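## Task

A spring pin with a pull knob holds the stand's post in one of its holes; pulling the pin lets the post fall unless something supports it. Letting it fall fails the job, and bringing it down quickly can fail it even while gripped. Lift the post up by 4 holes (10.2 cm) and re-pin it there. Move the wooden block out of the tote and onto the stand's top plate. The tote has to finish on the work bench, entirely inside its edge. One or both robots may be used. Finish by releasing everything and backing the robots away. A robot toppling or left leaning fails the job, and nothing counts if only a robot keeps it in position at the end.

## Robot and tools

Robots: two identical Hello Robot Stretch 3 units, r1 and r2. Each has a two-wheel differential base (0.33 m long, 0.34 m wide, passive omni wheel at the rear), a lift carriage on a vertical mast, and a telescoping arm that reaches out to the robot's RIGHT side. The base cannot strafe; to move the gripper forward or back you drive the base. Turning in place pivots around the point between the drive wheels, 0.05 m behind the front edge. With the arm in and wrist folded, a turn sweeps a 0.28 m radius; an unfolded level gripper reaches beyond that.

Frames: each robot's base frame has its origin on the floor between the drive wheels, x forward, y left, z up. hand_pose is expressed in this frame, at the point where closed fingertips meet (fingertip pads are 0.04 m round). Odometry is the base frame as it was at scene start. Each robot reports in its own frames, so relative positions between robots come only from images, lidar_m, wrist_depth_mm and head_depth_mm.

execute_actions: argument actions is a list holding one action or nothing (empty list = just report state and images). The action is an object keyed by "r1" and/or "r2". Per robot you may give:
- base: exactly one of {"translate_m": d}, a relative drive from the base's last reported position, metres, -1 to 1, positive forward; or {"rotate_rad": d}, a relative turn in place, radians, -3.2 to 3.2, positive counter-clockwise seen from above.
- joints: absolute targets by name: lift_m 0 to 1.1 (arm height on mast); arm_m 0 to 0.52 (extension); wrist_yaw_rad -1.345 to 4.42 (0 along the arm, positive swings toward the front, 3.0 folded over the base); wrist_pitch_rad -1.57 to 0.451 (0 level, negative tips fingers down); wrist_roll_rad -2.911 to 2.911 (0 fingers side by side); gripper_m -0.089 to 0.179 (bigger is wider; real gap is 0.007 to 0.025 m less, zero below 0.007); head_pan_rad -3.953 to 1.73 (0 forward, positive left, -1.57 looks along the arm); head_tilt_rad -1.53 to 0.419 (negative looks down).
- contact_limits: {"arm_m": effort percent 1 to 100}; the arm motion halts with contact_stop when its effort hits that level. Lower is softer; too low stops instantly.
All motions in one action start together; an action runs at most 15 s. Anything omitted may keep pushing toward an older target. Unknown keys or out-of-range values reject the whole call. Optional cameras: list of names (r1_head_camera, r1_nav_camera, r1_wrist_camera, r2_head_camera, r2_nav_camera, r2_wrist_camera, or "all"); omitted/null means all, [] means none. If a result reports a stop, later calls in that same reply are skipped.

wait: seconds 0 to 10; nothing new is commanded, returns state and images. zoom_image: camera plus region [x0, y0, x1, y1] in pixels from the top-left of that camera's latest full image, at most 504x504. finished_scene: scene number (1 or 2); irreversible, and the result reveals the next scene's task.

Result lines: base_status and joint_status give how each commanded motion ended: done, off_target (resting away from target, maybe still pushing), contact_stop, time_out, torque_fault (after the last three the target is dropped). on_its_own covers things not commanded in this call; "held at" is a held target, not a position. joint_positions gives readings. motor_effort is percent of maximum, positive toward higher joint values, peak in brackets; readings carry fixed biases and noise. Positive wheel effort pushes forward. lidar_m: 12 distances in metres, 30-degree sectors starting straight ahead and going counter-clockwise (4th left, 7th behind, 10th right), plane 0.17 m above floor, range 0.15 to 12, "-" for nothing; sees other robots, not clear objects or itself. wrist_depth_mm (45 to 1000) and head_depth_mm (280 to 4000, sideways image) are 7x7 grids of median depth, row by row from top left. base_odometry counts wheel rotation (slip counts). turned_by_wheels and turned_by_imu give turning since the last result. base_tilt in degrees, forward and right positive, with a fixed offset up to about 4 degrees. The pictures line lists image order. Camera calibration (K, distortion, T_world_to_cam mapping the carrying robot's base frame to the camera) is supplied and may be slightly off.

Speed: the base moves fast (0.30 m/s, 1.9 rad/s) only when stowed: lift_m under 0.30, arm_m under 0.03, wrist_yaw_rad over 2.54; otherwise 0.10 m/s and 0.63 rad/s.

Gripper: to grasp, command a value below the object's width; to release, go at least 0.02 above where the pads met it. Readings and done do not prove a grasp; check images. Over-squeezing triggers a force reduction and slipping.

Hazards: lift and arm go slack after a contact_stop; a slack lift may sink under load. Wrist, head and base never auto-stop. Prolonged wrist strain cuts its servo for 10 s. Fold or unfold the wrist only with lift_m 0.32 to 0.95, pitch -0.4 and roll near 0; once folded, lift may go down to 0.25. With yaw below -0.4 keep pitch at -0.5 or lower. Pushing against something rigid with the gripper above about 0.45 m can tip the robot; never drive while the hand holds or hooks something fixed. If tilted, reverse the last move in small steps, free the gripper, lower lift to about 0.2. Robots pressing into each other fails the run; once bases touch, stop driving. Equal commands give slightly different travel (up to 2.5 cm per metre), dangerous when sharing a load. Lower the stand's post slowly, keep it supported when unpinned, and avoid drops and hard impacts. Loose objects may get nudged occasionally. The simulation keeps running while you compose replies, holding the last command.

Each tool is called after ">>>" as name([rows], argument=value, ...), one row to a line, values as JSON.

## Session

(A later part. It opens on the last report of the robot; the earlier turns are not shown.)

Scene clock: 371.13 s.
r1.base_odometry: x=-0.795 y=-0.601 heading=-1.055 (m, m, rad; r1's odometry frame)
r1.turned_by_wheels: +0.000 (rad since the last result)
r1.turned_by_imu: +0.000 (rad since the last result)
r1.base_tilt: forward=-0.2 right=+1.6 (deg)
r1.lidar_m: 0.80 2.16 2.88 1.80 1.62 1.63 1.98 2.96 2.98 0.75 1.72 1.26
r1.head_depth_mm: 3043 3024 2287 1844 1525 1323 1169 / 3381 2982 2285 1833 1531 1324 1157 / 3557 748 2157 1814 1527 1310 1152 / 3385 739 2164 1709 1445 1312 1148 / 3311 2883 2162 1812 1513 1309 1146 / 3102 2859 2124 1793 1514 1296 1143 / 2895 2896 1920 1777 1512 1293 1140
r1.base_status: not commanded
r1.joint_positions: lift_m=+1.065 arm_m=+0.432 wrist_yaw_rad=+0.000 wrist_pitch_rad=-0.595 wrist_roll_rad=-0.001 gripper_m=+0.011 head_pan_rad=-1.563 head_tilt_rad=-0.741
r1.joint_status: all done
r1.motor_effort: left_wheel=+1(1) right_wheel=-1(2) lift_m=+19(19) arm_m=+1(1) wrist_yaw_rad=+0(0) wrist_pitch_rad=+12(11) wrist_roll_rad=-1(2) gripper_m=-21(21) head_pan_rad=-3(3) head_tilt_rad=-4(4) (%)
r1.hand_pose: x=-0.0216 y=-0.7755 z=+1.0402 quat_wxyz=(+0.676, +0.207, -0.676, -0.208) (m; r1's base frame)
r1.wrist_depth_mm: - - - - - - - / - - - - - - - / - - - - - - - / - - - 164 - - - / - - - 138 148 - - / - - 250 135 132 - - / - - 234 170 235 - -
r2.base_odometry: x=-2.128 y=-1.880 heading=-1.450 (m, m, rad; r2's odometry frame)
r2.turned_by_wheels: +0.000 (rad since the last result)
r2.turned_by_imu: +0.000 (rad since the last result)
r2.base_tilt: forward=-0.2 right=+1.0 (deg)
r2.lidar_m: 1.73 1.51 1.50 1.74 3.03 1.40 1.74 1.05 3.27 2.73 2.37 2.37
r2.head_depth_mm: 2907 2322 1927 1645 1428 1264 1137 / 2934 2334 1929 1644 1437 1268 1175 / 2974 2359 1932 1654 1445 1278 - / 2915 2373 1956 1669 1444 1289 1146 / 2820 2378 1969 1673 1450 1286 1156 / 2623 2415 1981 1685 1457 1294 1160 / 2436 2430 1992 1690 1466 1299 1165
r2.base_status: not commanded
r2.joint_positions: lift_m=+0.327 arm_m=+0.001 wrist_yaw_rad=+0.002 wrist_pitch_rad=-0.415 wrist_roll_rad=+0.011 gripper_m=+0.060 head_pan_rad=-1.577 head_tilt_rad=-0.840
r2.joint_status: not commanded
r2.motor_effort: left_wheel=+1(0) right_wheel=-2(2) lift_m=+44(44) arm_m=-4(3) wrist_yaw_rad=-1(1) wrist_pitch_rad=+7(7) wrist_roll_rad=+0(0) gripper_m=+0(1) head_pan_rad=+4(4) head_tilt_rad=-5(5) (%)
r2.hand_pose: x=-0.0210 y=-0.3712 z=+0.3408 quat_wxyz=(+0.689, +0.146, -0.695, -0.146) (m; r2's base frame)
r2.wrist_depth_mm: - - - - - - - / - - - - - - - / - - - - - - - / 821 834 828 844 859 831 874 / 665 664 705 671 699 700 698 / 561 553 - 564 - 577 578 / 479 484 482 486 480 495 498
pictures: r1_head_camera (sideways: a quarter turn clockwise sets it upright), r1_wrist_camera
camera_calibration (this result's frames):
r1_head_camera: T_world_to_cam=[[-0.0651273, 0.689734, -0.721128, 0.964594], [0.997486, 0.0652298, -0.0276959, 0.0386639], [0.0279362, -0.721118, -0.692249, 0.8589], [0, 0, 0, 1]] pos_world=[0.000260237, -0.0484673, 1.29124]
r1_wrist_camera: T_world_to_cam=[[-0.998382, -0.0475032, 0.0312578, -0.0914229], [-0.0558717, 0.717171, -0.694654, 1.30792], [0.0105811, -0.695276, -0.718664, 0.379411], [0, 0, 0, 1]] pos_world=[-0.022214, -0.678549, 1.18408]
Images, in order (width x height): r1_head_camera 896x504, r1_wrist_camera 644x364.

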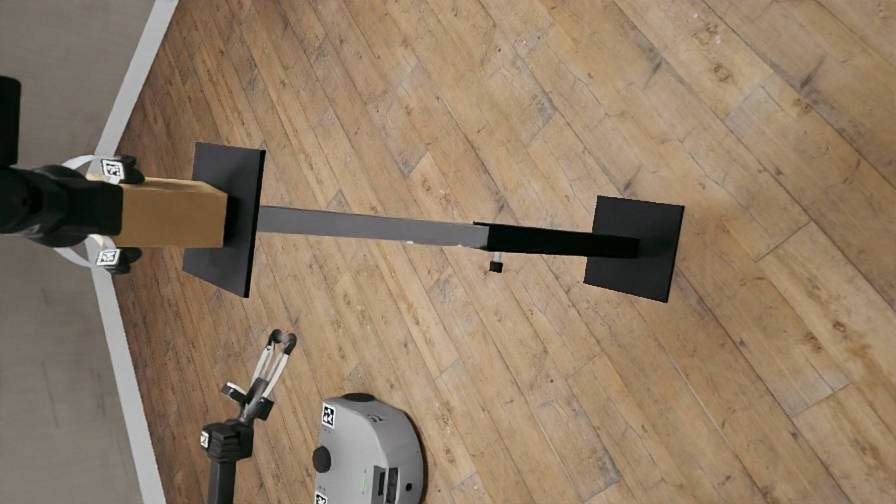

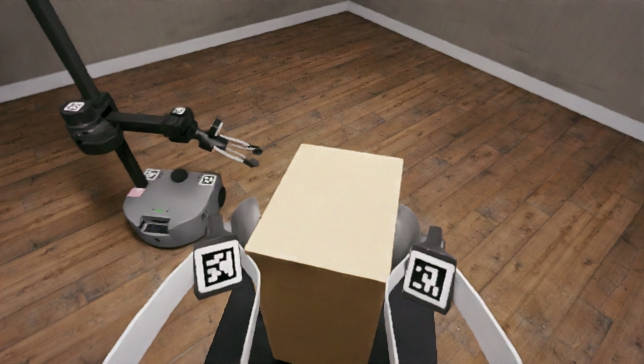

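>>> execute_actions([
  {"r1":{"joints":{"lift_m":1.047}}},
], cameras=[])

>>> execute_actions([
  {"r1":{"joints":{"gripper_m":0.13}}},
], cameras=[])

>>> execute_actions([
  {"r1":{"joints":{"arm_m":0.13,"lift_m":1.09}}},
], cameras=["r1_wrist_camera"])

Scene clock: 383.33 s.
r1.base_odometry: x=-0.795 y=-0.601 heading=-1.055 (m, m, rad; r1's odometry frame)
r1.turned_by_wheels: +0.000 (rad since the last result)
r1.turned_by_imu: +0.001 (rad since the last result)
r1.base_tilt: forward=-0.2 right=+1.5 (deg)
r1.lidar_m: 0.80 2.15 2.88 1.80 1.63 1.63 1.98 2.96 2.98 0.75 1.72 1.26
r1.head_depth_mm: 3019 3016 2268 1843 1541 1324 1159 / 3350 2992 2268 1827 1543 1324 1153 / - 750 2177 1817 1525 1316 1162 / 3460 743 2163 1710 1438 1306 1154 / 3327 2953 2162 1799 1507 1306 1149 / 3086 2895 2138 1780 1502 1299 1151 / 2913 2831 1935 1774 1496 1304 1140
r1.base_status: not commanded
r1.joint_positions: lift_m=+1.047 arm_m=+0.432 wrist_yaw_rad=+0.000 wrist_pitch_rad=-0.557 wrist_roll_rad=-0.001 gripper_m=+0.011 head_pan_rad=-1.563 head_tilt_rad=-0.741
r1.joint_status: all done
r1.motor_effort: left_wheel=+1(1) right_wheel=-1(2) lift_m=+14(17) arm_m=+1(1) wrist_yaw_rad=+0(0) wrist_pitch_rad=+0(12) wrist_roll_rad=-2(1) gripper_m=-21(21) head_pan_rad=-3(3) head_tilt_rad=-5(5) (%)
r1.hand_pose: x=-0.0216 y=-0.7815 z=+1.0301 quat_wxyz=(+0.680, +0.195, -0.679, -0.195) (m; r1's base frame)
r1.wrist_depth_mm: - - - - - - - / - - - - - - - / - - - - - - - / - - - 162 - - - / - - - 138 - - - / - - 242 136 136 - - / - - 226 174 225 - -
r2.base_odometry: x=-2.128 y=-1.880 heading=-1.450 (m, m, rad; r2's odometry frame)
r2.turned_by_wheels: +0.000 (rad since the last result)
r2.turned_by_imu: +0.000 (rad since the last result)
r2.base_tilt: forward=-0.3 right=+1.0 (deg)
r2.lidar_m: 1.73 1.50 1.50 1.74 3.07 1.40 1.75 1.05 3.28 2.74 2.37 2.37
r2.head_depth_mm: 2906 2314 1916 1636 1422 1269 1138 / 2949 2350 1930 1637 1431 1269 1174 / 2978 2356 1951 1654 1441 1280 - / 2931 2376 1959 1664 1444 1279 1150 / 2825 2392 1967 1666 1451 1285 1151 / 2629 2403 1976 1691 1461 1290 1159 / 2414 2441 1998 1687 1473 1297 1164
r2.base_status: not commanded
r2.joint_positions: lift_m=+0.327 arm_m=+0.001 wrist_yaw_rad=+0.002 wrist_pitch_rad=-0.415 wrist_roll_rad=+0.011 gripper_m=+0.060 head_pan_rad=-1.577 head_tilt_rad=-0.840
r2.joint_status: not commanded
r2.motor_effort: left_wheel=+1(0) right_wheel=-2(2) lift_m=+44(44) arm_m=-3(3) wrist_yaw_rad=-1(1) wrist_pitch_rad=+7(7) wrist_roll_rad=+0(0) gripper_m=+1(1) head_pan_rad=+4(4) head_tilt_rad=-4(4) (%)
r2.hand_pose: x=-0.0210 y=-0.3712 z=+0.3408 quat_wxyz=(+0.689, +0.146, -0.695, -0.146) (m; r2's base frame)
r2.wrist_depth_mm: - - - - - - - / - - - - - - - / - - - - - - - / 817 835 835 850 871 848 867 / 652 675 706 676 685 686 700 / 559 561 - 578 - 577 582 / 479 487 482 492 485 495 495
pictures: none
No camera images: the call's "cameras" was empty. Leave "cameras" out to get every camera's image.

Scene clock: 385.03 s.
r1.base_odometry: x=-0.795 y=-0.601 heading=-1.055 (m, m, rad; r1's odometry frame)
r1.turned_by_wheels: +0.000 (rad since the last result)
r1.turned_by_imu: +0.000 (rad since the last result)
r1.base_tilt: forward=-0.2 right=+1.5 (deg)
r1.lidar_m: 0.80 2.16 2.87 1.80 1.63 1.63 1.98 2.96 2.98 0.75 1.72 1.26
r1.head_depth_mm: 3045 3018 2300 1822 1544 1329 1161 / 3402 2967 2279 1833 1536 1315 1160 / - 747 2172 1831 1539 1311 1154 / 3431 743 2192 1716 1442 1304 1145 / 3333 2877 2143 1800 1502 1307 1140 / 3077 2843 2131 1797 1508 1299 1143 / 2919 2881 1925 1778 1506 1299 1139
r1.base_status: not commanded
r1.joint_positions: lift_m=+1.047 arm_m=+0.432 wrist_yaw_rad=-0.002 wrist_pitch_rad=-0.571 wrist_roll_rad=-0.001 gripper_m=+0.130 head_pan_rad=-1.563 head_tilt_rad=-0.741
r1.joint_status: all done
r1.motor_effort: left_wheel=+1(1) right_wheel=-1(1) lift_m=+16(16) arm_m=+1(1) wrist_yaw_rad=+1(1) wrist_pitch_rad=+4(4) wrist_roll_rad=-2(1) gripper_m=+0(88) head_pan_rad=-3(3) head_tilt_rad=-4(4) (%)
r1.hand_pose: x=-0.0220 y=-0.7793 z=+1.0272 quat_wxyz=(+0.679, +0.199, -0.678, -0.200) (m; r1's base frame)
r1.wrist_depth_mm: - - - - - - - / - - - - - - - / - - - - - - - / - - - 158 - - - / - - - 135 276 - - / - - 244 137 243 - - / - - 218 181 221 - -
r2.base_odometry: x=-2.128 y=-1.880 heading=-1.450 (m, m, rad; r2's odometry frame)
r2.turned_by_wheels: +0.000 (rad since the last result)
r2.turned_by_imu: +0.000 (rad since the last result)
r2.base_tilt: forward=-0.3 right=+1.0 (deg)
r2.lidar_m: 1.74 1.50 1.50 1.75 3.05 1.40 1.75 1.05 3.28 2.73 2.37 2.37
r2.head_depth_mm: 2914 2314 1920 1638 1424 1269 1139 / 2961 2331 1937 1646 1435 1272 1173 / 3001 2348 1953 1658 1440 1281 - / 2927 2378 1948 1667 1448 1284 1149 / 2823 2399 1962 1670 1458 1282 1157 / 2626 2415 1976 1675 1457 1290 1166 / 2435 2420 2000 1686 1464 1295 1160
r2.base_status: not commanded
r2.joint_positions: lift_m=+0.327 arm_m=+0.001 wrist_yaw_rad=+0.002 wrist_pitch_rad=-0.415 wrist_roll_rad=+0.011 gripper_m=+0.060 head_pan_rad=-1.577 head_tilt_rad=-0.840
r2.joint_status: not commanded
r2.motor_effort: left_wheel=+1(0) right_wheel=-2(2) lift_m=+44(44) arm_m=-3(4) wrist_yaw_rad=-1(1) wrist_pitch_rad=+7(7) wrist_roll_rad=+0(0) gripper_m=+1(1) head_pan_rad=+4(4) head_tilt_rad=-4(5) (%)
r2.hand_pose: x=-0.0210 y=-0.3712 z=+0.3408 quat_wxyz=(+0.689, +0.146, -0.695, -0.146) (m; r2's base frame)
r2.wrist_depth_mm: - - - - - - - / - - - - - - - / - - - - - - - / 817 818 816 828 834 866 872 / 668 666 705 680 697 689 696 / 551 565 - 568 - 573 579 / 486 482 480 488 480 497 497
pictures: none
No camera images: the call's "cameras" was empty. Leave "cameras" out to get every camera's image.

Scene clock: 388.47 s.
r1.base_odometry: x=-0.795 y=-0.601 heading=-1.055 (m, m, rad; r1's odometry frame)
r1.turned_by_wheels: +0.000 (rad since the last result)
r1.turned_by_imu: +0.001 (rad since the last result)
r1.base_tilt: forward=-0.2 right=+1.6 (deg)
r1.lidar_m: 0.81 2.16 2.88 1.81 1.63 1.64 1.98 2.97 2.98 0.75 1.72 1.26
r1.head_depth_mm: - 2818 2303 1841 1554 1325 1166 / - - 2242 1839 1535 1320 1164 / - - 2198 1815 1534 1307 1151 / 3619 772 2181 1717 1446 1312 1147 / 3302 3042 2148 1806 1517 1304 1142 / 3080 2861 2127 1792 1518 1297 1138 / 2895 2897 1917 1767 1495 1290 1141
r1.base_status: not commanded
r1.joint_positions: lift_m=+1.090 arm_m=+0.130 wrist_yaw_rad=+0.000 wrist_pitch_rad=-0.572 wrist_roll_rad=-0.001 gripper_m=+0.130 head_pan_rad=-1.563 head_tilt_rad=-0.741
r1.joint_status: all done
r1.motor_effort: left_wheel=+1(1) right_wheel=-1(2) lift_m=+23(24) arm_m=-3(3) wrist_yaw_rad=+0(1) wrist_pitch_rad=+4(4) wrist_roll_rad=-1(2) gripper_m=+0(0) head_pan_rad=-3(3) head_tilt_rad=-5(4) (%)
r1.hand_pose: x=-0.0216 y=-0.4776 z=+1.0695 quat_wxyz=(+0.679, +0.200, -0.678, -0.200) (m; r1's base frame)
r1.wrist_depth_mm: - - - - - - - / - - - 407 - - - / - - - 442 - - - / - - - - - - - / - - - - - - - / - - - - - - - / - - - - - - -
r2.base_odometry: x=-2.128 y=-1.880 heading=-1.450 (m, m, rad; r2's odometry frame)
r2.turned_by_wheels: +0.000 (rad since the last result)
r2.turned_by_imu: +0.000 (rad since the last result)
r2.base_tilt: forward=-0.3 right=+1.0 (deg)
r2.lidar_m: 1.73 1.50 1.50 1.74 3.06 1.40 1.75 1.05 3.27 2.73 2.37 2.36
r2.head_depth_mm: 2939 2321 1905 1629 1426 1267 1136 / 2919 2321 1927 1641 1435 1270 1175 / 2963 2340 1948 1653 1443 1277 - / 2903 2382 1957 1660 1448 1281 1146 / 2819 2386 1967 1674 1453 1287 1151 / 2625 2396 1981 1674 1463 1295 1156 / 2447 2426 1988 1692 1472 1294 1160
r2.base_status: not commanded
r2.joint_positions: lift_m=+0.327 arm_m=+0.001 wrist_yaw_rad=+0.002 wrist_pitch_rad=-0.415 wrist_roll_rad=+0.011 gripper_m=+0.060 head_pan_rad=-1.577 head_tilt_rad=-0.840
r2.joint_status: not commanded
r2.motor_effort: left_wheel=+1(0) right_wheel=-2(2) lift_m=+44(44) arm_m=-4(3) wrist_yaw_rad=-1(1) wrist_pitch_rad=+7(7) wrist_roll_rad=+0(0) gripper_m=+1(1) head_pan_rad=+4(4) head_tilt_rad=-4(4) (%)
r2.hand_pose: x=-0.0210 y=-0.3712 z=+0.3408 quat_wxyz=(+0.689, +0.146, -0.695, -0.146) (m; r2's base frame)
r2.wrist_depth_mm: - - - - - - - / - - - - - - - / - - - - - - - / 829 823 846 849 835 846 876 / 660 663 709 667 685 690 707 / 557 563 - 577 - 571 575 / 483 479 486 485 470 485 500
pictures: r1_wrist_camera
camera_calibration (this result's frames):
r1_wrist_camera: T_world_to_cam=[[-0.998373, -0.0468338, 0.0325148, -0.0792237], [-0.0560399, 0.701119, -0.710839, 1.12426], [0.0104945, -0.711504, -0.702603, 0.582655], [0, 0, 0, 1]] pos_world=[-0.0222062, -0.377387, 1.21112]
Images, in order (width x height): r1_wrist_camera 644x364.

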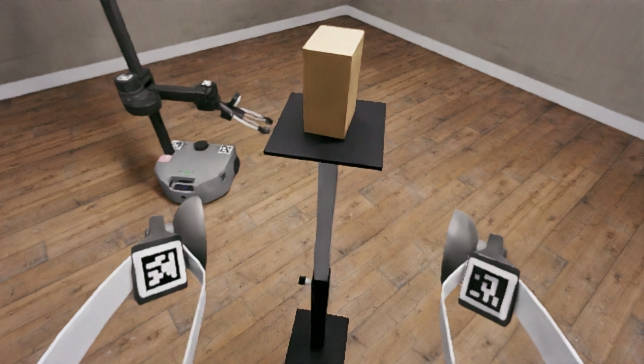

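>>> finished_scene(scene=2)

The scene is finished: the task was done.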